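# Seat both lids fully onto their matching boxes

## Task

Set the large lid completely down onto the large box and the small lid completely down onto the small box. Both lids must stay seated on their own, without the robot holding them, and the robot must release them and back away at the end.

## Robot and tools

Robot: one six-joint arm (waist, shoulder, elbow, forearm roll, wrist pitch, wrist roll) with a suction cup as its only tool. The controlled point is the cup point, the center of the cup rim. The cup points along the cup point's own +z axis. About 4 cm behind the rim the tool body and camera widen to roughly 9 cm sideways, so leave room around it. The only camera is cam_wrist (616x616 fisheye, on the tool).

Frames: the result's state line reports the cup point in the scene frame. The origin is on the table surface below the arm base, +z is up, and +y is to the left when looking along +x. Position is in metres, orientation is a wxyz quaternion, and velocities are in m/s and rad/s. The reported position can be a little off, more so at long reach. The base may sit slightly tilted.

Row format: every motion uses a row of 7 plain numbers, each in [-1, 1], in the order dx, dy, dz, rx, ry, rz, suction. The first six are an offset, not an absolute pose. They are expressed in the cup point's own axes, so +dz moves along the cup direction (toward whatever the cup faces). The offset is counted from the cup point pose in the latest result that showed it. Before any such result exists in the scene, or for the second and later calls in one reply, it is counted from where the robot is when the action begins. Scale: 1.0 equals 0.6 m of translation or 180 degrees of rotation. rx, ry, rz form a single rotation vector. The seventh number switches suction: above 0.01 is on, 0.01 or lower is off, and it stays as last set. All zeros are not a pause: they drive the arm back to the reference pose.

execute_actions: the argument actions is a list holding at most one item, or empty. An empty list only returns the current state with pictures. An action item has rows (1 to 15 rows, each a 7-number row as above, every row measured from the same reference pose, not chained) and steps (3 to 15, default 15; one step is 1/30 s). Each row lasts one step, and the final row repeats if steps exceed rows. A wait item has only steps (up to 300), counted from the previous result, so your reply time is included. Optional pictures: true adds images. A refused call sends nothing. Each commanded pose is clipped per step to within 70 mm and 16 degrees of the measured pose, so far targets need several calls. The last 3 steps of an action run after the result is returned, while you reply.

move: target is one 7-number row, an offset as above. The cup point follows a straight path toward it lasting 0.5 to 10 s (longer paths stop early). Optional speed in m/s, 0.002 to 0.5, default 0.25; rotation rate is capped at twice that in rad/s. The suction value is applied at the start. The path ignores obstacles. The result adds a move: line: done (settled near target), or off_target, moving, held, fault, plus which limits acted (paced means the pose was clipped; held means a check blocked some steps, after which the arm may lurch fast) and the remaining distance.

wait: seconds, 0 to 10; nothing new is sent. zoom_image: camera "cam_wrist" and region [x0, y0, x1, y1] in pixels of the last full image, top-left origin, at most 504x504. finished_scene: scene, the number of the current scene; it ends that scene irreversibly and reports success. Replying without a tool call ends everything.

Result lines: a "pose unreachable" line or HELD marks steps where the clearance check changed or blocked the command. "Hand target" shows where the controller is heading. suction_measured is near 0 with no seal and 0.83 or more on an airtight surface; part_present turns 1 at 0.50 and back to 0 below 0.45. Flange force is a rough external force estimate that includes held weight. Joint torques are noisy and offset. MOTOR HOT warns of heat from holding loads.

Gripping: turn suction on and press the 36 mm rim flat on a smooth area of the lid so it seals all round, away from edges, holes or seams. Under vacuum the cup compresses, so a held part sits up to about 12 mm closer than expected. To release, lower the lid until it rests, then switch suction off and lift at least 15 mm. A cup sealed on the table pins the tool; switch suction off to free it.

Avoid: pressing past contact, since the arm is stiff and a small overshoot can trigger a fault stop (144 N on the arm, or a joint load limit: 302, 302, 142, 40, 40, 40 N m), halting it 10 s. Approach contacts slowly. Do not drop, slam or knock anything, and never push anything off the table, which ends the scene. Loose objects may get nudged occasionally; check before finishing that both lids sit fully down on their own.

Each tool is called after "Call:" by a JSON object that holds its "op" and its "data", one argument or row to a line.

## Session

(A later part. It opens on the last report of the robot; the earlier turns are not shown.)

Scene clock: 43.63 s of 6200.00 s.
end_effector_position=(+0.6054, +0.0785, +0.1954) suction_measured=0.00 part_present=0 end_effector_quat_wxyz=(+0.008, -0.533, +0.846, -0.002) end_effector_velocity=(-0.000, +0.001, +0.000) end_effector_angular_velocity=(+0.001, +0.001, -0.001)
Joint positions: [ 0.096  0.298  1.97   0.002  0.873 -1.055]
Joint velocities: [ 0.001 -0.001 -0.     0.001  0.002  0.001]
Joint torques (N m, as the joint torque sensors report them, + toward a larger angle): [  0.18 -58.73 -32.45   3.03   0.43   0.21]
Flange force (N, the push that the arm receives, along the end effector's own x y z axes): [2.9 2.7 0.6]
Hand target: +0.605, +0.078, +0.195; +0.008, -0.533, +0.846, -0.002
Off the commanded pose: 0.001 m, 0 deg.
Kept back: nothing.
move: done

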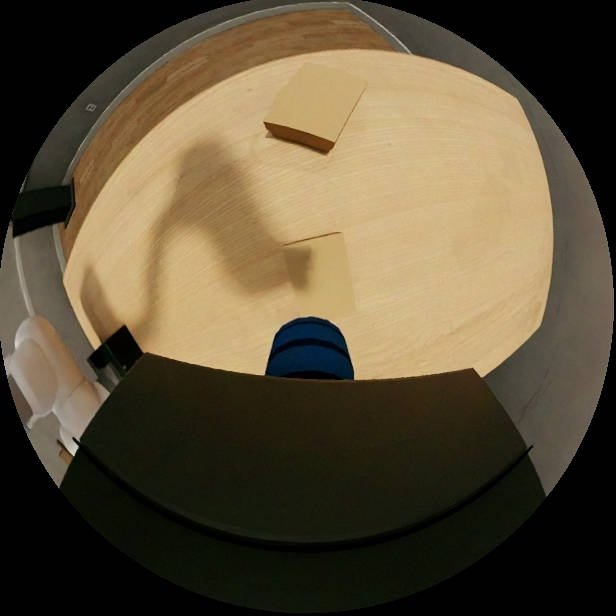

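Call:
{"op": "move", "data": {
  "target": [0.017, -0.03, 0.225, 0, 0, -0.067, 0]
}}

Scene clock: 45.70 s of 6200.00 s.
end_effector_position=(+0.6192, +0.0619, +0.0604) suction_measured=0.00 part_present=0 end_effector_quat_wxyz=(+0.007, -0.619, +0.785, -0.003) end_effector_velocity=(+0.003, -0.001, +0.001) end_effector_angular_velocity=(+0.000, -0.005, -0.000)
Joint positions: [ 0.068  0.485  2.021  0.003  0.635 -1.294]
Joint velocities: [-0.001  0.001 -0.004  0.    -0.003 -0.001]
Joint torques (N m, as the joint torque sensors report them, + toward a larger angle): [ -0.45 -72.36 -26.91   2.4    0.65   0.28]
Flange force (N, the push that the arm receives, along the end effector's own x y z axes): [1.5 3.2 3.6]
Hand target: +0.619, +0.062, +0.060; +0.007, -0.619, +0.785, -0.003
Off the commanded pose: 0.000 m, 0 deg.
Kept back: nothing.
move: done

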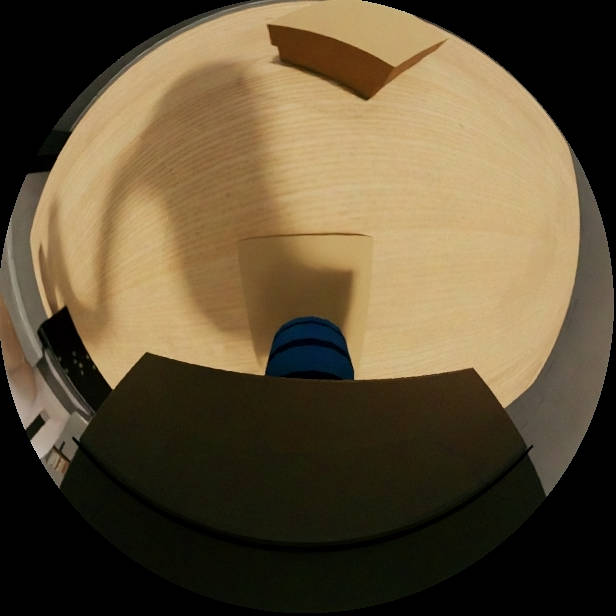

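Well centered.

Call:
{"op": "move", "data": {
  "target": [0, 0, 0.072, 0, 0, 0, 1],
  "speed": 0.04
}}

Scene clock: 47.27 s of 6200.00 s.
end_effector_position=(+0.6198, +0.0620, +0.0172) suction_measured=0.81 part_present=1 end_effector_quat_wxyz=(+0.007, -0.619, +0.785, -0.003) end_effector_velocity=(-0.000, -0.000, -0.001) end_effector_angular_velocity=(-0.000, +0.001, +0.001)
Joint positions: [ 0.068  0.549  2.032  0.003  0.56  -1.294]
Joint velocities: [ 0.     0.001 -0.    -0.001  0.     0.   ]
Joint torques (N m, as the joint torque sensors report them, + toward a larger angle): [  0.47 -73.85 -23.06   2.04   0.58   0.17]
Flange force (N, the push that the arm receives, along the end effector's own x y z axes): [2.5 1.9 2.0]
Hand target: +0.620, +0.062, +0.017; +0.007, -0.619, +0.785, -0.003
Off the commanded pose: 0.000 m, 0 deg.
Kept back: nothing.
move: done

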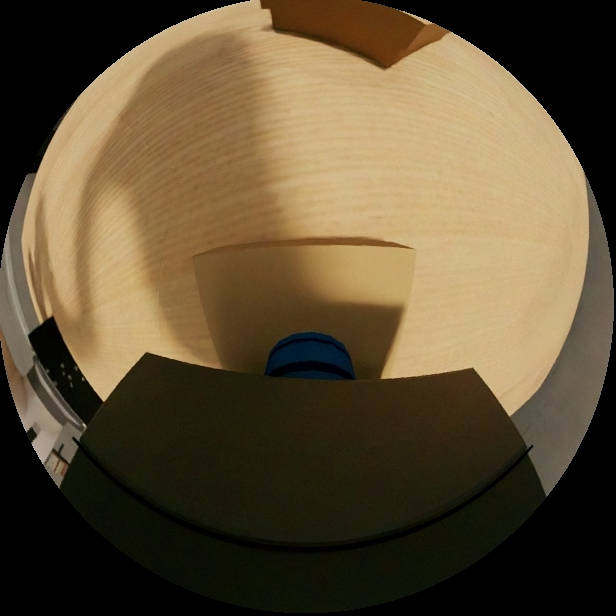

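Call:
{"op": "move", "data": {
  "target": [0, 0, -0.155, 0, 0, 0, 1]
}}

Call:
{"op": "move", "data": {
  "target": [0.314, -0.097, 0, 0, 0, 0.94, 1],
  "speed": 0.4
}}

Scene clock: 48.27 s of 6200.00 s.
end_effector_position=(+0.6183, +0.0618, +0.1102) suction_measured=0.85 part_present=1 end_effector_quat_wxyz=(+0.007, -0.619, +0.785, -0.003) end_effector_velocity=(+0.000, +0.000, +0.000) end_effector_angular_velocity=(-0.000, +0.001, +0.000)
Joint positions: [ 0.068  0.416  2.002  0.002  0.723 -1.294]
Joint velocities: [ 0.     0.    -0.001 -0.     0.001 -0.   ]
Joint torques (N m, as the joint torque sensors report them, + toward a larger angle): [  0.19 -64.69 -28.82   2.58   0.59   0.2 ]
Flange force (N, the push that the arm receives, along the end effector's own x y z axes): [3.0 5.6 -0.8]
Hand target: +0.618, +0.062, +0.110; +0.007, -0.619, +0.785, -0.003
Off the commanded pose: 0.000 m, 0 deg.
Kept back: nothing.
move: done

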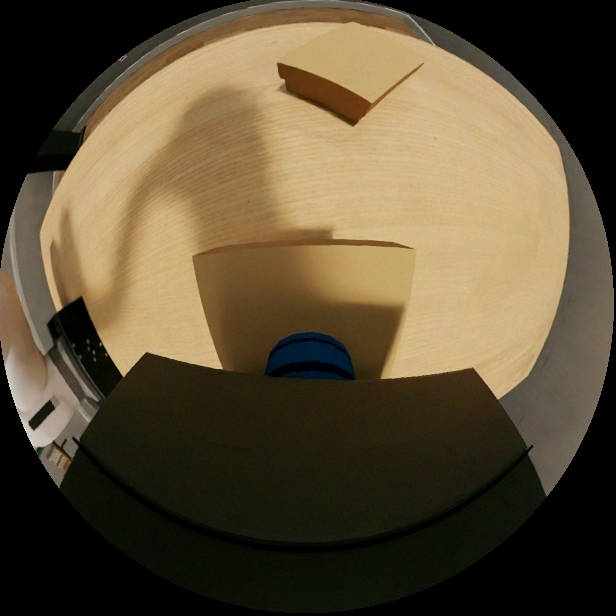

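Scene clock: 52.40 s of 6200.00 s.
end_effector_position=(+0.6315, -0.1351, +0.1098) suction_measured=0.85 part_present=1 end_effector_quat_wxyz=(+0.004, +0.723, +0.690, +0.007) end_effector_velocity=(+0.000, +0.001, +0.000) end_effector_angular_velocity=(-0.001, +0.000, +0.000)
Joint positions: [-0.241  0.445  1.953  0.003  0.743  1.351]
Joint velocities: [ 0.002  0.    -0.    -0.001  0.     0.002]
Joint torques (N m, as the joint torque sensors report them, + toward a larger angle): [  0.01 -70.46 -28.81   2.67   0.49   0.29]
Flange force (N, the push that the arm receives, along the end effector's own x y z axes): [0.2 -2.6 1.5]
Hand target: +0.632, -0.135, +0.110; +0.004, +0.723, +0.690, +0.007
Off the commanded pose: 0.001 m, 0 deg.
Kept back: nothing.
move: done

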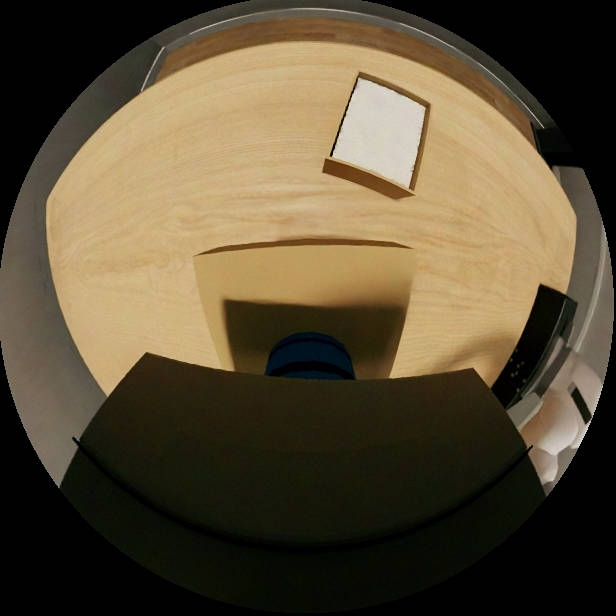

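Needed 191°; rotate 22° more.

Call:
{"op": "move", "data": {
  "target": [0, 0, 0.02, 0, 0, 0.125, 1]
}}

Scene clock: 53.77 s of 6200.00 s.
end_effector_position=(+0.6317, -0.1351, +0.0978) suction_measured=0.85 part_present=1 end_effector_quat_wxyz=(+0.002, +0.844, +0.536, +0.008) end_effector_velocity=(-0.000, -0.000, -0.001) end_effector_angular_velocity=(-0.001, +0.003, +0.001)
Joint positions: [-0.241  0.46   1.959  0.003  0.722  1.743]
Joint velocities: [ 0.     0.001 -0.    -0.002  0.001  0.001]
Joint torques (N m, as the joint torque sensors report them, + toward a larger angle): [ -1.22 -71.68 -28.34   2.33   0.41  -0.03]
Flange force (N, the push that the arm receives, along the end effector's own x y z axes): [1.5 -2.5 1.9]
Hand target: +0.632, -0.135, +0.098; +0.002, +0.844, +0.536, +0.008
Off the commanded pose: 0.000 m, 0 deg.
Kept back: nothing.
move: done

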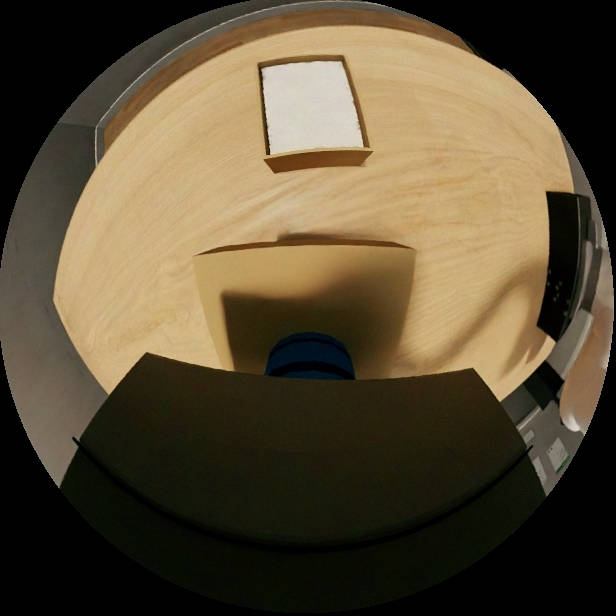

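Call:
{"op": "move", "data": {
  "target": [-0.17, -0.015, 0, 0, 0, -0.022, 1],
  "speed": 0.15
}}

Scene clock: 55.03 s of 6200.00 s.
end_effector_position=(+0.5804, -0.2237, +0.0967) suction_measured=0.85 part_present=1 end_effector_quat_wxyz=(+0.003, +0.825, +0.565, +0.008) end_effector_velocity=(-0.000, -0.001, +0.000) end_effector_angular_velocity=(-0.000, -0.000, -0.001)
Joint positions: [-0.4    0.433  2.007  0.003  0.702  1.515]
Joint velocities: [-0.001 -0.     0.    -0.    -0.    -0.   ]
Joint torques (N m, as the joint torque sensors report them, + toward a larger angle): [  0.56 -68.08 -27.83   2.51   0.52   0.19]
Flange force (N, the push that the arm receives, along the end effector's own x y z axes): [-1.0 -3.3 1.3]
Hand target: +0.580, -0.224, +0.097; +0.003, +0.825, +0.565, +0.008
Off the commanded pose: 0.000 m, 0 deg.
Kept back: nothing.
move: done

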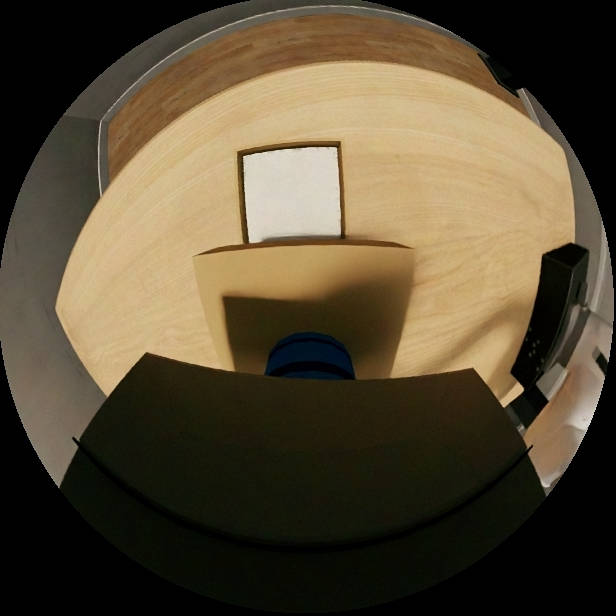

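Call:
{"op": "move", "data": {
  "target": [-0.122, 0.015, 0, 0, 0, -0.015, 1],
  "speed": 0.1
}}

Call:
{"op": "move", "data": {
  "target": [0, 0, 0.05, 0, 0, 0, 1],
  "speed": 0.03
}}

Scene clock: 56.33 s of 6200.00 s.
end_effector_position=(+0.5625, -0.2952, +0.0962) suction_measured=0.85 part_present=1 end_effector_quat_wxyz=(+0.003, +0.812, +0.584, +0.008) end_effector_velocity=(-0.000, +0.000, -0.001) end_effector_angular_velocity=(+0.001, +0.002, +0.001)
Joint positions: [-0.514  0.448  1.98   0.003  0.713  1.353]
Joint velocities: [-0.     0.001 -0.     0.     0.002 -0.001]
Joint torques (N m, as the joint torque sensors report them, + toward a larger angle): [ -0.49 -70.53 -27.89   2.63   0.57   0.09]
Flange force (N, the push that the arm receives, along the end effector's own x y z axes): [1.5 -1.6 2.5]
Hand target: +0.562, -0.295, +0.096; +0.003, +0.812, +0.584, +0.008
Off the commanded pose: 0.000 m, 0 deg.
Kept back: nothing.
move: done

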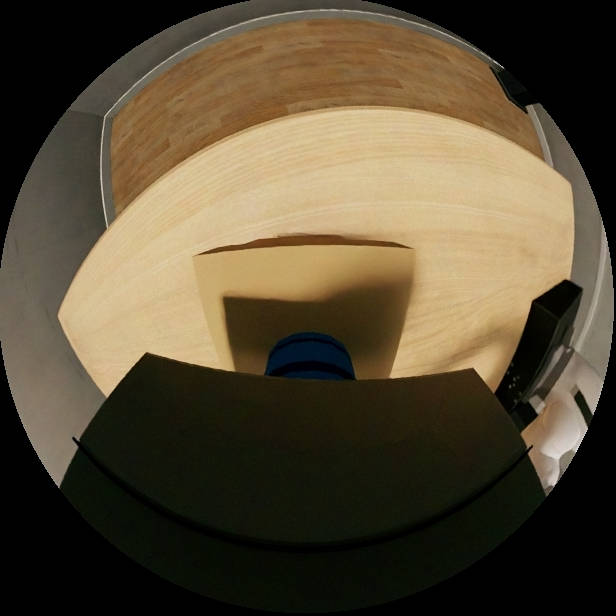

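Scene clock: 57.60 s of 6200.00 s.
end_effector_position=(+0.5629, -0.2952, +0.0663) suction_measured=0.85 part_present=1 end_effector_quat_wxyz=(+0.003, +0.812, +0.584, +0.008) end_effector_velocity=(-0.000, +0.000, -0.000) end_effector_angular_velocity=(-0.000, +0.001, +0.000)
Joint positions: [-0.514  0.489  1.992  0.003  0.661  1.353]
Joint velocities: [ 0.001  0.001  0.    -0.001 -0.     0.001]
Joint torques (N m, as the joint torque sensors report them, + toward a larger angle): [  0.48 -72.94 -26.5    2.44   0.55   0.21]
Flange force (N, the push that the arm receives, along the end effector's own x y z axes): [-0.3 -2.1 3.1]
Hand target: +0.563, -0.295, +0.066; +0.003, +0.812, +0.584, +0.008
Off the commanded pose: 0.000 m, 0 deg.
Kept back: nothing.
move: done

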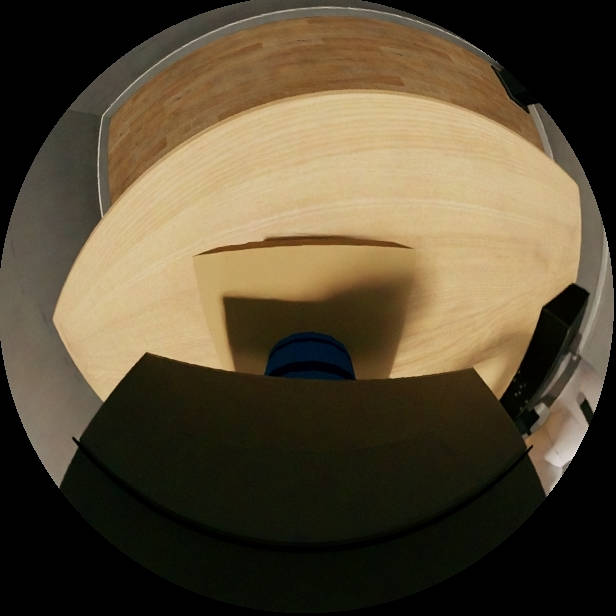

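Continue in small steps.

Call:
{"op": "move", "data": {
  "target": [0, 0, 0.02, 0, 0, 0, 1],
  "speed": 0.015
}}

Scene clock: 58.87 s of 6200.00 s.
end_effector_position=(+0.5631, -0.2951, +0.0543) suction_measured=0.85 part_present=1 end_effector_quat_wxyz=(+0.003, +0.812, +0.584, +0.008) end_effector_velocity=(-0.000, +0.000, -0.000) end_effector_angular_velocity=(+0.000, +0.001, -0.001)
Joint positions: [-0.514  0.506  1.995  0.003  0.64   1.353]
Joint velocities: [ 0.     0.     0.    -0.001 -0.     0.001]
Joint torques (N m, as the joint torque sensors report them, + toward a larger angle): [  1.56 -73.91 -25.47   2.3    0.43   0.23]
Flange force (N, the push that the arm receives, along the end effector's own x y z axes): [-1.8 -1.8 2.6]
Hand target: +0.563, -0.295, +0.054; +0.003, +0.812, +0.584, +0.008
Off the commanded pose: 0.000 m, 0 deg.
Kept back: nothing.
move: done

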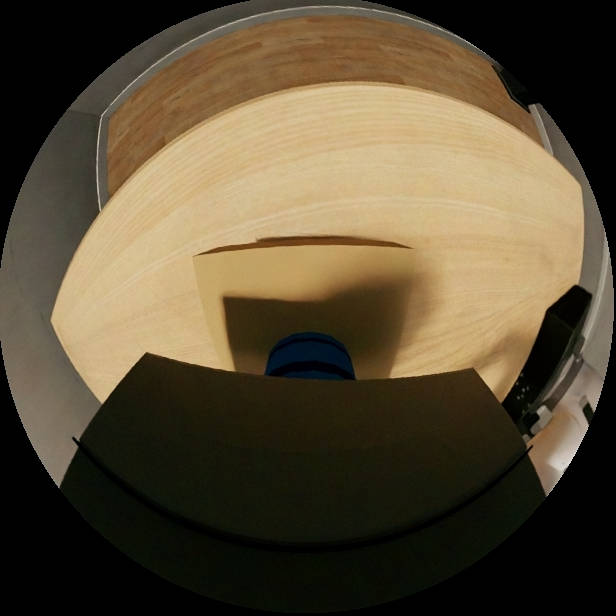

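Call:
{"op": "move", "data": {
  "target": [0, 0, 0.012, 0, 0, 0, 1],
  "speed": 0.01
}}

Scene clock: 69.67 s of 6200.00 s.
end_effector_position=(+0.5628, -0.2955, +0.0526) suction_measured=0.85 part_present=1 end_effector_quat_wxyz=(+0.003, +0.812, +0.584, +0.007) end_effector_velocity=(-0.000, -0.000, +0.000) end_effector_angular_velocity=(+0.001, +0.001, -0.000)
Joint positions: [-0.515  0.508  1.997  0.002  0.636  1.353]
Joint velocities: [-0.    -0.    -0.    -0.     0.001  0.   ]
Joint torques (N m, as the joint torque sensors report them, + toward a larger angle): [  3.19 -50.3  -19.92   2.73  -2.02   0.24]
Flange force (N, the push that the arm receives, along the end effector's own x y z axes): [-2.8 -13.9 -37.2]
Hand target: +0.563, -0.296, +0.053; +0.003, +0.812, +0.584, +0.007
Off the commanded pose: 0.006 m, 0 deg.
FORCE FAULT: contact force on the arm reached its limit, and the arm stopped for 10 seconds. The contact can be on any part of the arm, not only on its tool. The arm's remaining commands of this call were not run. The arm holds still and accepts commands again. Move the arm away from the contact; if what it grips holds it there, let go first. Pushing or pulling that hard again can fault the arm again.
Kept back: nothing.
move: fault

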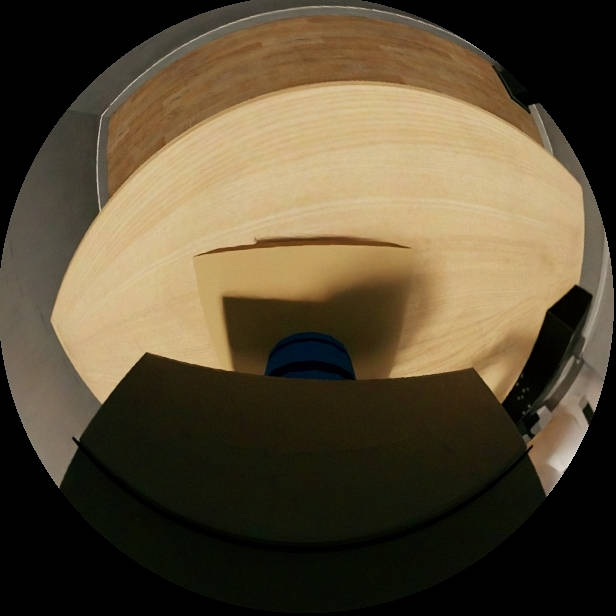

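Call:
{"op": "move", "data": {
  "target": [0, 0, -0.006, 0, 0, 0, 0],
  "speed": 0.02
}}

Call:
{"op": "move", "data": {
  "target": [0, 0, -0.06, 0, 0, 0, 0],
  "speed": 0.05
}}

Call:
{"op": "move", "data": {
  "target": [0.25, 0, -0.15, 0, 0, 0, 0]
}}

Scene clock: 70.60 s of 6200.00 s.
end_effector_position=(+0.5627, -0.2955, +0.0562) suction_measured=0.00 part_present=0 end_effector_quat_wxyz=(+0.003, +0.812, +0.584, +0.007) end_effector_velocity=(-0.001, -0.000, -0.000) end_effector_angular_velocity=(+0.001, +0.002, -0.001)
Joint positions: [-0.515  0.503  1.996  0.002  0.642  1.353]
Joint velocities: [-0.001  0.001 -0.     0.     0.001 -0.001]
Joint torques (N m, as the joint torque sensors report them, + toward a larger angle): [  2.75 -66.01 -23.79   2.64  -0.15   0.19]
Flange force (N, the push that the arm receives, along the end effector's own x y z axes): [-3.6 -5.9 -9.3]
Hand target: +0.563, -0.296, +0.056; +0.003, +0.812, +0.584, +0.007
Off the commanded pose: 0.000 m, 0 deg.
Kept back: nothing.
move: done

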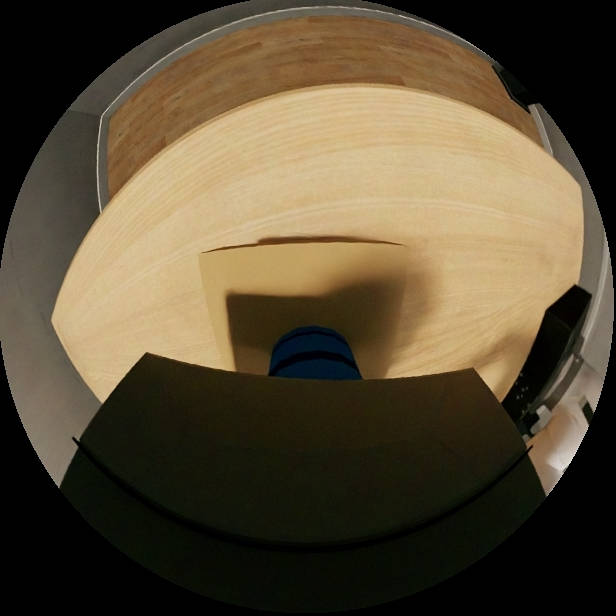

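Scene clock: 71.60 s of 6200.00 s.
end_effector_position=(+0.5621, -0.2956, +0.0921) suction_measured=0.00 part_present=0 end_effector_quat_wxyz=(+0.003, +0.812, +0.584, +0.007) end_effector_velocity=(+0.000, +0.000, +0.000) end_effector_angular_velocity=(-0.000, -0.001, +0.000)
Joint positions: [-0.515  0.453  1.983  0.002  0.705  1.353]
Joint velocities: [ 0.001 -0.    -0.     0.     0.     0.   ]
Joint torques (N m, as the joint torque sensors report them, + toward a larger angle): [  0.8  -71.1  -27.35   2.52   0.63   0.21]
Flange force (N, the push that the arm receives, along the end effector's own x y z axes): [-0.7 -1.5 2.3]
Hand target: +0.562, -0.296, +0.092; +0.003, +0.812, +0.584, +0.007
Off the commanded pose: 0.000 m, 0 deg.
Kept back: nothing.
move: done

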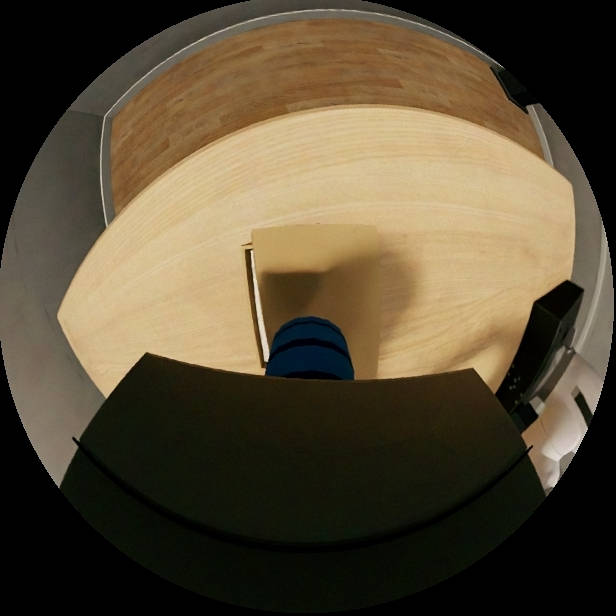

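Scene clock: 72.70 s of 6200.00 s.
end_effector_position=(+0.6080, -0.1533, +0.1832) suction_measured=0.00 part_present=0 end_effector_quat_wxyz=(+0.003, +0.812, +0.584, +0.007) end_effector_velocity=(+0.000, -0.000, -0.000) end_effector_angular_velocity=(+0.000, -0.002, -0.002)
Joint positions: [-0.277  0.333  1.946  0.002  0.861  1.591]
Joint velocities: [-0.001  0.    -0.     0.001 -0.002  0.   ]
Joint torques (N m, as the joint torque sensors report them, + toward a larger angle): [  1.89 -63.14 -32.37   3.     0.55   0.16]
Flange force (N, the push that the arm receives, along the end effector's own x y z axes): [-3.7 -2.6 2.2]
Hand target: +0.608, -0.153, +0.183; +0.003, +0.812, +0.584, +0.007
Off the commanded pose: 0.000 m, 0 deg.
Kept back: nothing.
move: done

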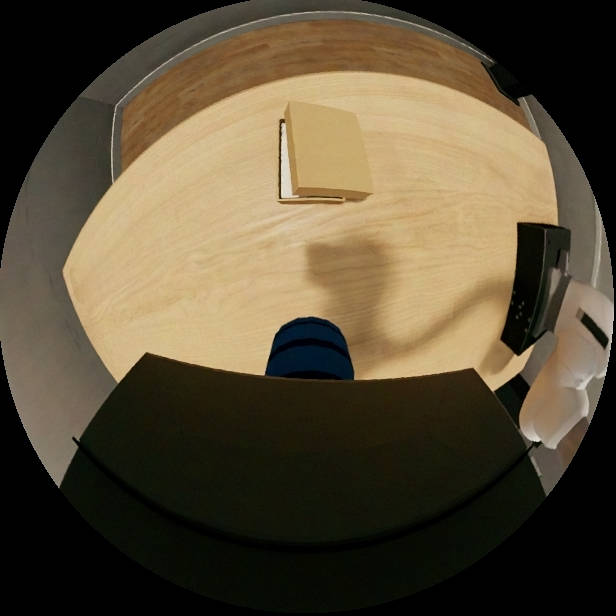

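Call:
{"op": "move", "data": {
  "target": [-0.26, -0.055, 0.15, -0.12, 0, 0, 0]
}}

Scene clock: 74.37 s of 6200.00 s.
end_effector_position=(+0.5289, -0.2911, +0.0916) suction_measured=0.00 part_present=0 end_effector_quat_wxyz=(+0.155, +0.797, +0.572, +0.117) end_effector_velocity=(-0.001, +0.000, -0.001) end_effector_angular_velocity=(+0.006, -0.008, +0.006)
Joint positions: [-0.585  0.335  2.247  0.495  0.223  0.819]
Joint velocities: [-0.006  0.     0.003  0.063  0.001 -0.071]
Joint torques (N m, as the joint torque sensors report them, + toward a larger angle): [  1.46 -56.46 -25.5    1.82   0.01   0.23]
Flange force (N, the push that the arm receives, along the end effector's own x y z axes): no reading
Hand target: +0.529, -0.291, +0.092; +0.155, +0.797, +0.572, +0.117
Off the commanded pose: 0.001 m, 0 deg.
Kept back: nothing.
move: done

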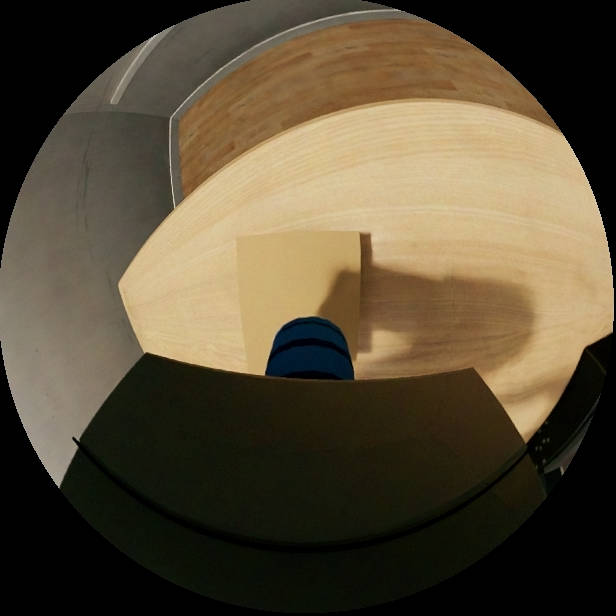

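Looks like the earlier pre-grasp view (needed 43 mm travel).

Call:
{"op": "move", "data": {
  "target": [0, 0.008, 0.07, 0, 0, 0, 1],
  "speed": 0.03
}}

Scene clock: 76.27 s of 6200.00 s.
end_effector_position=(+0.5485, -0.2972, +0.0547) suction_measured=0.78 part_present=1 end_effector_quat_wxyz=(+0.155, +0.797, +0.572, +0.117) end_effector_velocity=(+0.001, +0.000, -0.000) end_effector_angular_velocity=(+0.000, -0.001, +0.001)
Joint positions: [-0.574  0.421  2.223  0.652  0.168  0.669]
Joint velocities: [ 0.     0.001 -0.     0.011 -0.001 -0.012]
Joint torques (N m, as the joint torque sensors report them, + toward a larger angle): [  0.04 -62.61 -23.84   1.35  -0.31   0.2 ]
Flange force (N, the push that the arm receives, along the end effector's own x y z axes): no reading
Hand target: +0.548, -0.297, +0.055; +0.155, +0.797, +0.572, +0.117
Off the commanded pose: 0.000 m, 0 deg.
Kept back: nothing.
move: done

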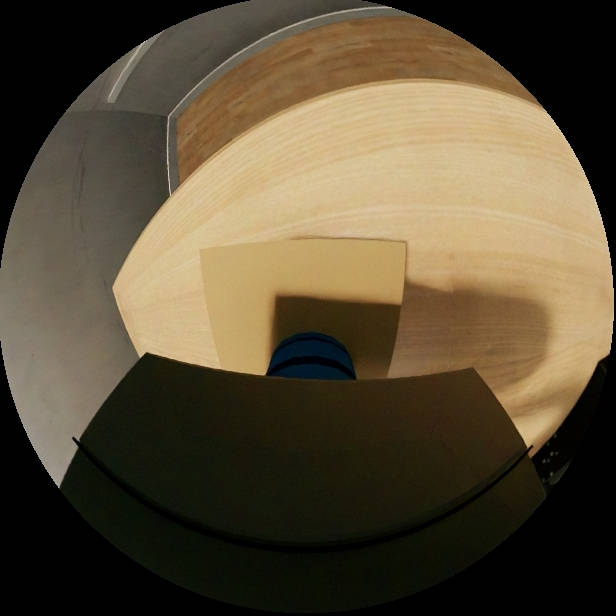

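Lift, untilt, back off to view.

Call:
{"op": "move", "data": {
  "target": [0, 0, -0.08, 0, 0, 0, 1],
  "speed": 0.05
}}

Call:
{"op": "move", "data": {
  "target": [0.12, 0.06, 0, 0.12, 0, 0, 1],
  "speed": 0.1
}}

Scene clock: 77.73 s of 6200.00 s.
end_effector_position=(+0.5309, -0.2918, +0.0990) suction_measured=0.85 part_present=1 end_effector_quat_wxyz=(+0.155, +0.797, +0.572, +0.117) end_effector_velocity=(+0.000, +0.001, -0.001) end_effector_angular_velocity=(+0.001, +0.003, +0.001)
Joint positions: [-0.584  0.324  2.239  0.459  0.238  0.857]
Joint velocities: [ 0.002  0.001 -0.    -0.006  0.002  0.006]
Joint torques (N m, as the joint torque sensors report them, + toward a larger angle): [  2.04 -55.91 -25.57   2.27  -0.39   0.53]
Flange force (N, the push that the arm receives, along the end effector's own x y z axes): no reading
Hand target: +0.531, -0.292, +0.099; +0.155, +0.797, +0.572, +0.117
Off the commanded pose: 0.000 m, 0 deg.
Kept back: nothing.
move: done

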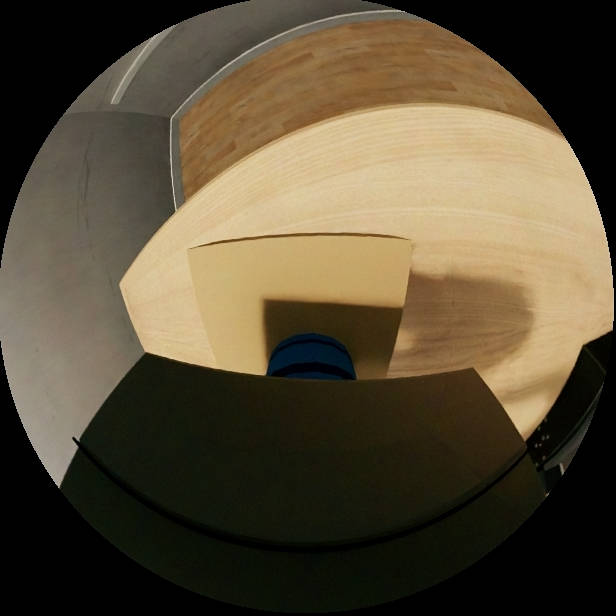

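Scene clock: 79.90 s of 6200.00 s.
end_effector_position=(+0.5852, -0.2338, +0.1132) suction_measured=0.85 part_present=1 end_effector_quat_wxyz=(+0.003, +0.812, +0.584, +0.007) end_effector_velocity=(+0.000, +0.000, +0.000) end_effector_angular_velocity=(+0.001, +0.000, -0.002)
Joint positions: [-0.411  0.421  1.982  0.001  0.738  1.458]
Joint velocities: [-0.     0.    -0.     0.002  0.001  0.001]
Joint torques (N m, as the joint torque sensors report them, + toward a larger angle): [  0.94 -68.6  -29.27   2.81   0.4    0.11]
Flange force (N, the push that the arm receives, along the end effector's own x y z axes): [-1.2 -3.4 2.3]
Hand target: +0.585, -0.234, +0.113; +0.003, +0.812, +0.584, +0.007
Off the commanded pose: 0.000 m, 0 deg.
Kept back: nothing.
move: done

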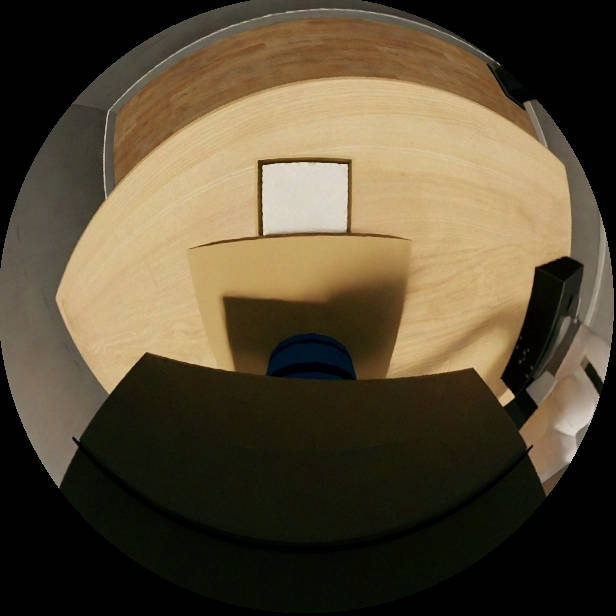

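Call:
{"op": "move", "data": {
  "target": [-0.05, 0, 0.065, 0, 0, 0.017, 1],
  "speed": 0.08
}}

Scene clock: 81.07 s of 6200.00 s.
end_effector_position=(+0.5763, -0.2623, +0.0740) suction_measured=0.85 part_present=1 end_effector_quat_wxyz=(+0.003, +0.827, +0.562, +0.007) end_effector_velocity=(-0.000, -0.001, -0.000) end_effector_angular_velocity=(-0.001, -0.000, -0.001)
Joint positions: [-0.458  0.476  1.994  0.001  0.672  1.464]
Joint velocities: [-0.002  0.     0.    -0.001 -0.001  0.   ]
Joint torques (N m, as the joint torque sensors report them, + toward a larger angle): [  1.24 -71.8  -26.59   2.37   0.53   0.22]
Flange force (N, the push that the arm receives, along the end effector's own x y z axes): [-1.8 -2.5 1.4]
Hand target: +0.576, -0.262, +0.074; +0.003, +0.827, +0.562, +0.007
Off the commanded pose: 0.000 m, 0 deg.
Kept back: nothing.
move: done

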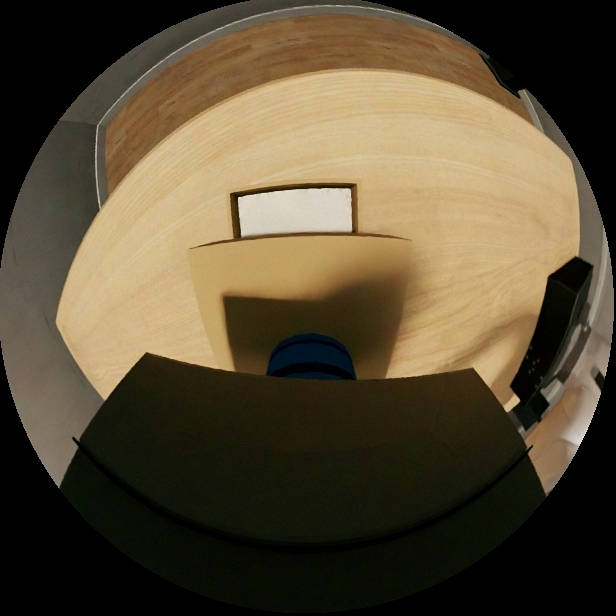

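Call:
{"op": "move", "data": {
  "target": [-0.047, 0.011, 0, 0, 0, 0, 1],
  "speed": 0.05
}}

Call:
{"op": "move", "data": {
  "target": [0, 0, 0.033, 0, 0, 0, 1],
  "speed": 0.02
}}

Call:
{"op": "move", "data": {
  "target": [0, 0, 0.004, 0, 0, 0, 1],
  "speed": 0.005
}}

Scene clock: 82.13 s of 6200.00 s.
end_effector_position=(+0.5722, -0.2909, +0.0739) suction_measured=0.85 part_present=1 end_effector_quat_wxyz=(+0.003, +0.827, +0.562, +0.007) end_effector_velocity=(+0.001, -0.000, +0.000) end_effector_angular_velocity=(-0.001, -0.002, +0.001)
Joint positions: [-0.5    0.486  1.976  0.001  0.679  1.422]
Joint velocities: [ 0.001  0.    -0.001 -0.    -0.001 -0.001]
Joint torques (N m, as the joint torque sensors report them, + toward a larger angle): [ -0.11 -72.96 -27.     2.5    0.55   0.14]
Flange force (N, the push that the arm receives, along the end effector's own x y z axes): [0.9 -2.5 1.6]
Hand target: +0.572, -0.291, +0.074; +0.003, +0.827, +0.562, +0.007
Off the commanded pose: 0.000 m, 0 deg.
Kept back: nothing.
move: done

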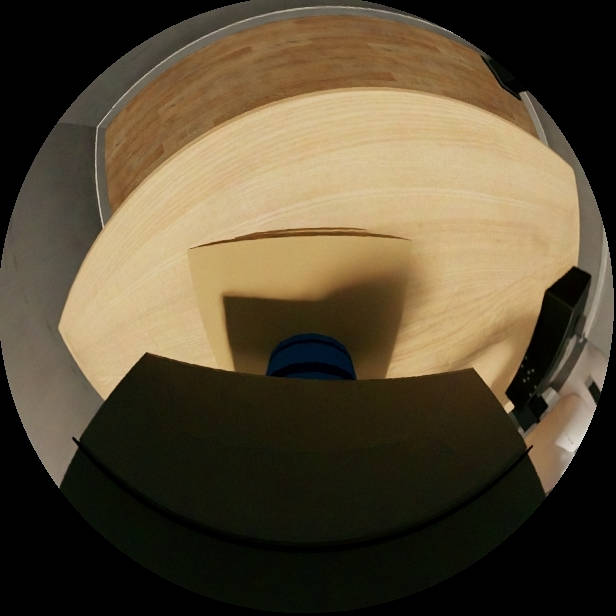

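Scene clock: 83.33 s of 6200.00 s.
end_effector_position=(+0.5725, -0.2909, +0.0542) suction_measured=0.85 part_present=1 end_effector_quat_wxyz=(+0.003, +0.827, +0.562, +0.007) end_effector_velocity=(-0.000, +0.000, +0.000) end_effector_angular_velocity=(-0.000, +0.000, +0.001)
Joint positions: [-0.5    0.513  1.983  0.001  0.645  1.422]
Joint velocities: [ 0.001 -0.001  0.    -0.     0.    -0.   ]
Joint torques (N m, as the joint torque sensors report them, + toward a larger angle): [ -0.93 -65.26 -20.78   2.04   0.78   0.19]
Flange force (N, the push that the arm receives, along the end effector's own x y z axes): [2.0 -1.8 -12.4]
Hand target: +0.572, -0.291, +0.054; +0.003, +0.827, +0.562, +0.007
Off the commanded pose: 0.000 m, 0 deg.
Kept back: nothing.
move: done

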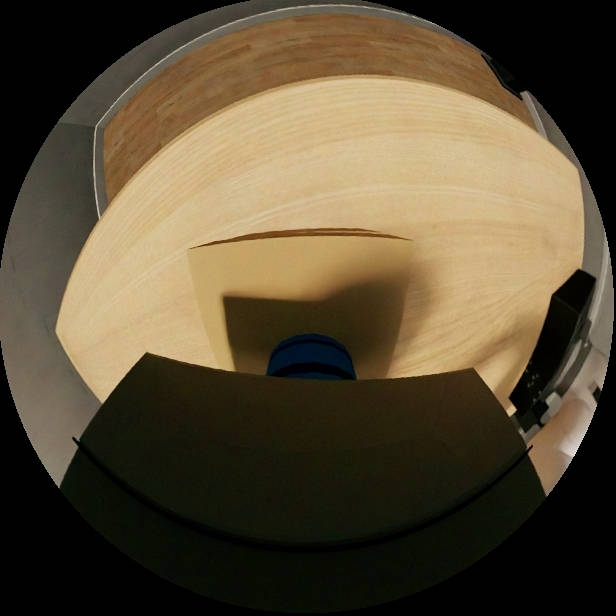

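Scene clock: 84.13 s of 6200.00 s.
end_effector_position=(+0.5720, -0.2906, +0.0509) suction_measured=0.85 part_present=1 end_effector_quat_wxyz=(+0.003, +0.827, +0.562, +0.007) end_effector_velocity=(-0.000, -0.001, +0.003) end_effector_angular_velocity=(-0.001, -0.000, +0.001)
Joint positions: [-0.5    0.517  1.984  0.001  0.641  1.422]
Joint velocities: [-0.001 -0.004 -0.001 -0.001  0.005 -0.   ]
Joint torques (N m, as the joint torque sensors report them, + toward a larger angle): [ -0.82 -72.64 -23.21   2.23   0.6    0.12]
Flange force (N, the push that the arm receives, along the end effector's own x y z axes): [1.9 0.1 -3.6]
Hand target: +0.573, -0.291, +0.052; +0.003, +0.827, +0.562, +0.007
Off the commanded pose: 0.001 m, 0 deg.
Kept back: nothing.
move: done

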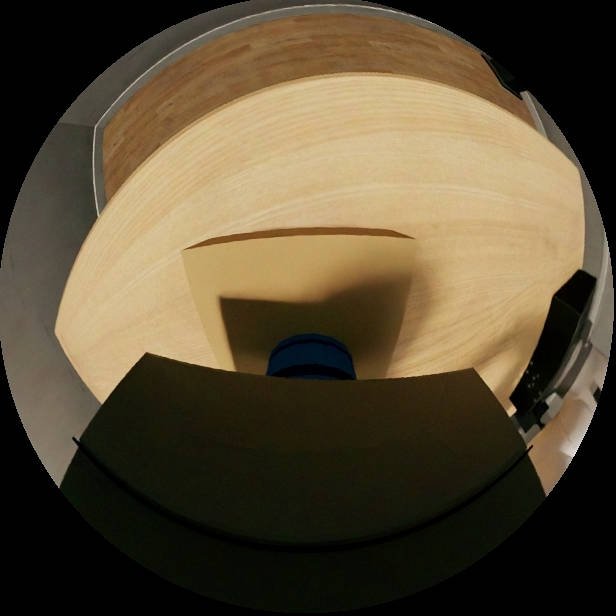

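Front is on the rim: lift, shift forward 4 mm.

Call:
{"op": "move", "data": {
  "target": [-0.007, 0, -0.02, 0, 0, 0, 1],
  "speed": 0.02
}}

Call:
{"op": "move", "data": {
  "target": [0, 0, 0.022, 0, 0, 0, 1],
  "speed": 0.01
}}

Scene clock: 85.20 s of 6200.00 s.
end_effector_position=(+0.5703, -0.2945, +0.0628) suction_measured=0.85 part_present=1 end_effector_quat_wxyz=(+0.003, +0.827, +0.562, +0.007) end_effector_velocity=(-0.000, -0.000, -0.001) end_effector_angular_velocity=(+0.001, +0.002, -0.002)
Joint positions: [-0.507  0.501  1.98   0.001  0.662  1.415]
Joint velocities: [-0.     0.001 -0.001 -0.     0.001  0.002]
Joint torques (N m, as the joint torque sensors report them, + toward a larger angle): [  0.87 -74.11 -26.75   2.44   0.53   0.2 ]
Flange force (N, the push that the arm receives, along the end effector's own x y z axes): [-1.3 -2.6 3.1]
Hand target: +0.570, -0.295, +0.063; +0.003, +0.827, +0.562, +0.007
Off the commanded pose: 0.000 m, 0 deg.
Kept back: nothing.
move: done

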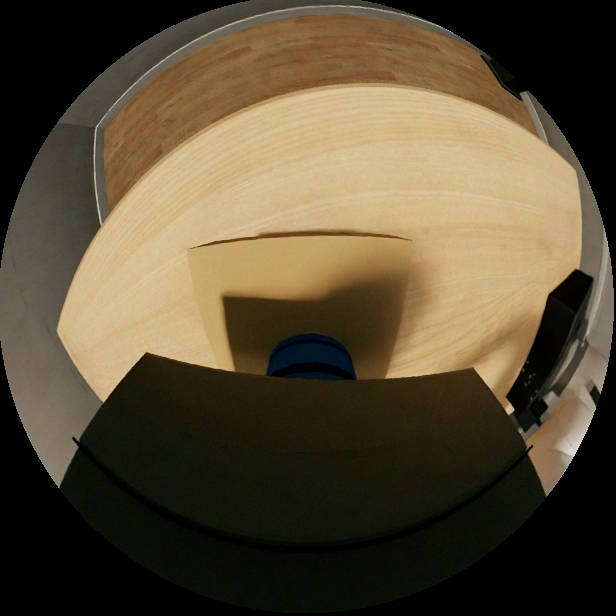

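Scene clock: 86.73 s of 6200.00 s.
end_effector_position=(+0.5704, -0.2945, +0.0496) suction_measured=0.85 part_present=1 end_effector_quat_wxyz=(+0.003, +0.827, +0.562, +0.007) end_effector_velocity=(-0.000, -0.001, -0.000) end_effector_angular_velocity=(+0.000, +0.000, -0.001)
Joint positions: [-0.507  0.519  1.984  0.001  0.639  1.415]
Joint velocities: [-0.002  0.    -0.001  0.     0.    -0.   ]
Joint torques (N m, as the joint torque sensors report them, + toward a larger angle): [  0.55 -74.18 -25.86   2.44   0.39   0.26]
Flange force (N, the push that the arm receives, along the end effector's own x y z axes): [-0.7 -3.2 1.1]
Hand target: +0.570, -0.295, +0.050; +0.003, +0.827, +0.562, +0.007
Off the commanded pose: 0.000 m, 0 deg.
Kept back: nothing.
move: done

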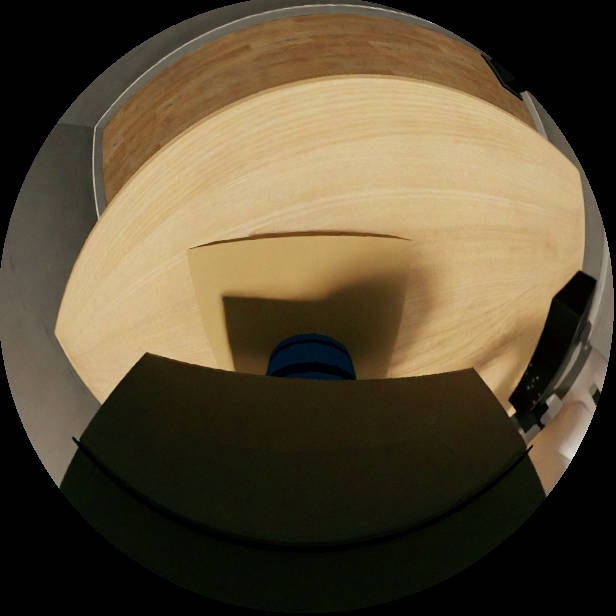

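In. Lower to ~0.037, release.

Call:
{"op": "move", "data": {
  "target": [0, 0, 0.02, 0, 0, 0, 1],
  "speed": 0.015
}}

Call:
{"op": "move", "data": {
  "target": [0, 0, 0.004, 0, 0, 0, 0],
  "speed": 0.01
}}

Call:
{"op": "move", "data": {
  "target": [0, 0, -0.06, 0, 0, 0, 0],
  "speed": 0.05
}}

Call:
{"op": "move", "data": {
  "target": [0.3, 0, -0.2, 0, 0, 0, 0]
}}

Scene clock: 88.00 s of 6200.00 s.
end_effector_position=(+0.5706, -0.2945, +0.0377) suction_measured=0.85 part_present=1 end_effector_quat_wxyz=(+0.003, +0.827, +0.562, +0.007) end_effector_velocity=(+0.001, -0.001, +0.002) end_effector_angular_velocity=(-0.002, -0.003, -0.002)
Joint positions: [-0.507  0.536  1.987  0.001  0.619  1.415]
Joint velocities: [-0.    -0.002 -0.    -0.    -0.     0.002]
Joint torques (N m, as the joint torque sensors report them, + toward a larger angle): [  0.83 -75.05 -25.13   2.16   0.46   0.23]
Flange force (N, the push that the arm receives, along the end effector's own x y z axes): [-0.5 -3.6 0.2]
Hand target: +0.571, -0.294, +0.038; +0.003, +0.827, +0.562, +0.007
Off the commanded pose: 0.000 m, 0 deg.
Kept back: nothing.
move: done

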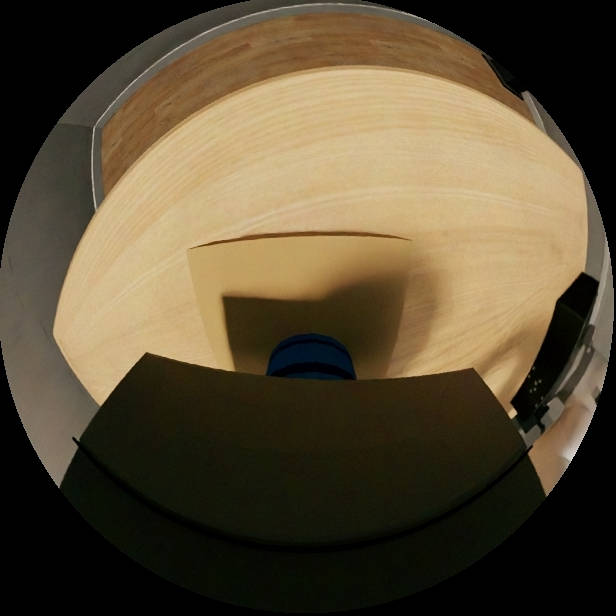

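Scene clock: 88.70 s of 6200.00 s.
end_effector_position=(+0.5706, -0.2945, +0.0353) suction_measured=0.00 part_present=0 end_effector_quat_wxyz=(+0.003, +0.827, +0.562, +0.007) end_effector_velocity=(+0.000, -0.000, +0.000) end_effector_angular_velocity=(-0.001, -0.001, +0.001)
Joint positions: [-0.507  0.54   1.988  0.001  0.615  1.415]
Joint velocities: [ 0.    -0.    -0.    -0.001 -0.001 -0.   ]
Joint torques (N m, as the joint torque sensors report them, + toward a larger angle): [  0.75 -67.53 -20.17   2.3    0.58   0.28]
Flange force (N, the push that the arm receives, along the end effector's own x y z axes): [-0.9 -1.5 -10.8]
Hand target: +0.571, -0.294, +0.035; +0.003, +0.827, +0.562, +0.007
Off the commanded pose: 0.000 m, 0 deg.
Kept back: nothing.
move: done

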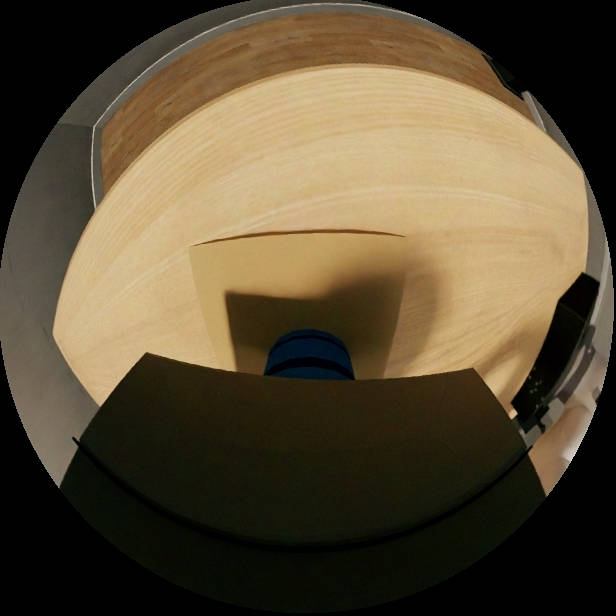

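Scene clock: 89.70 s of 6200.00 s.
end_effector_position=(+0.5701, -0.2946, +0.0712) suction_measured=0.00 part_present=0 end_effector_quat_wxyz=(+0.003, +0.827, +0.562, +0.007) end_effector_velocity=(+0.000, +0.001, +0.000) end_effector_angular_velocity=(+0.000, +0.001, +0.001)
Joint positions: [-0.507  0.489  1.977  0.001  0.676  1.415]
Joint velocities: [ 0.001 -0.    -0.    -0.     0.002  0.   ]
Joint torques (N m, as the joint torque sensors report them, + toward a larger angle): [  0.62 -73.01 -26.59   2.52   0.46   0.2 ]
Flange force (N, the push that the arm receives, along the end effector's own x y z axes): [-0.5 -2.0 2.0]
Hand target: +0.570, -0.295, +0.071; +0.003, +0.827, +0.562, +0.007
Off the commanded pose: 0.000 m, 0 deg.
Kept back: nothing.
move: done

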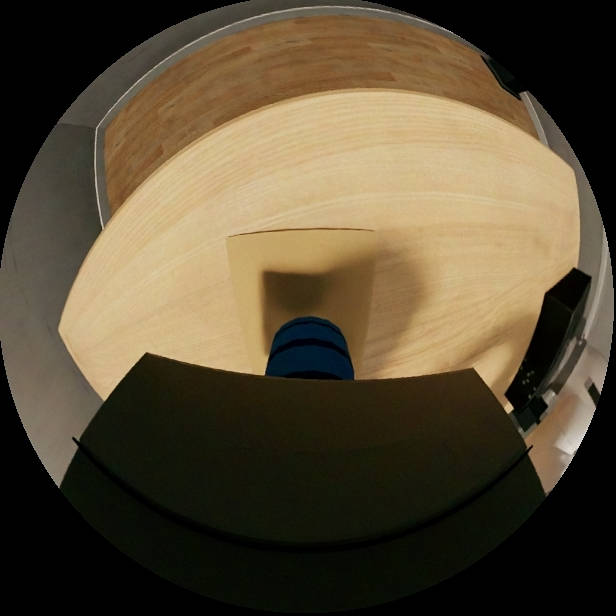

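Scene clock: 90.97 s of 6200.00 s.
end_effector_position=(+0.6342, -0.1272, +0.1926) suction_measured=0.00 part_present=0 end_effector_quat_wxyz=(+0.002, +0.827, +0.562, +0.007) end_effector_velocity=(+0.000, +0.001, +0.000) end_effector_angular_velocity=(+0.000, +0.000, +0.002)
Joint positions: [-0.227  0.35   1.9    0.001  0.892  1.695]
Joint velocities: [ 0.002 -0.    -0.     0.001  0.001 -0.   ]
Joint torques (N m, as the joint torque sensors report them, + toward a larger angle): [ -0.11 -66.09 -32.5    3.11   0.45   0.35]
Flange force (N, the push that the arm receives, along the end effector's own x y z axes): [-0.5 -0.9 2.2]
Hand target: +0.634, -0.127, +0.193; +0.002, +0.827, +0.562, +0.007
Off the commanded pose: 0.001 m, 0 deg.
Kept back: nothing.
move: done

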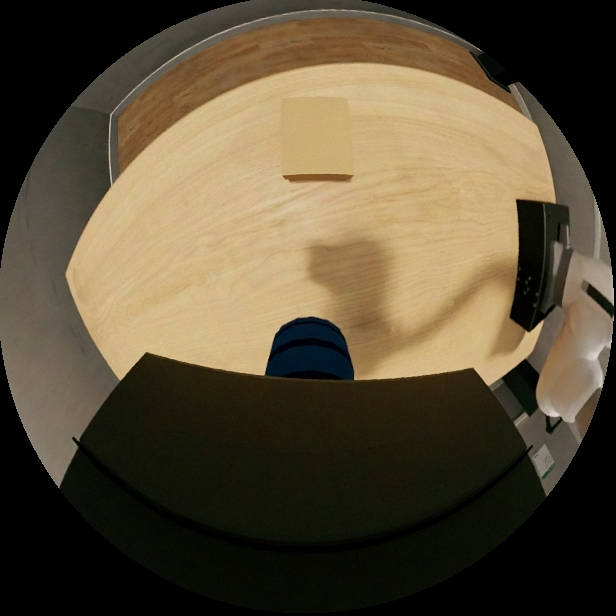

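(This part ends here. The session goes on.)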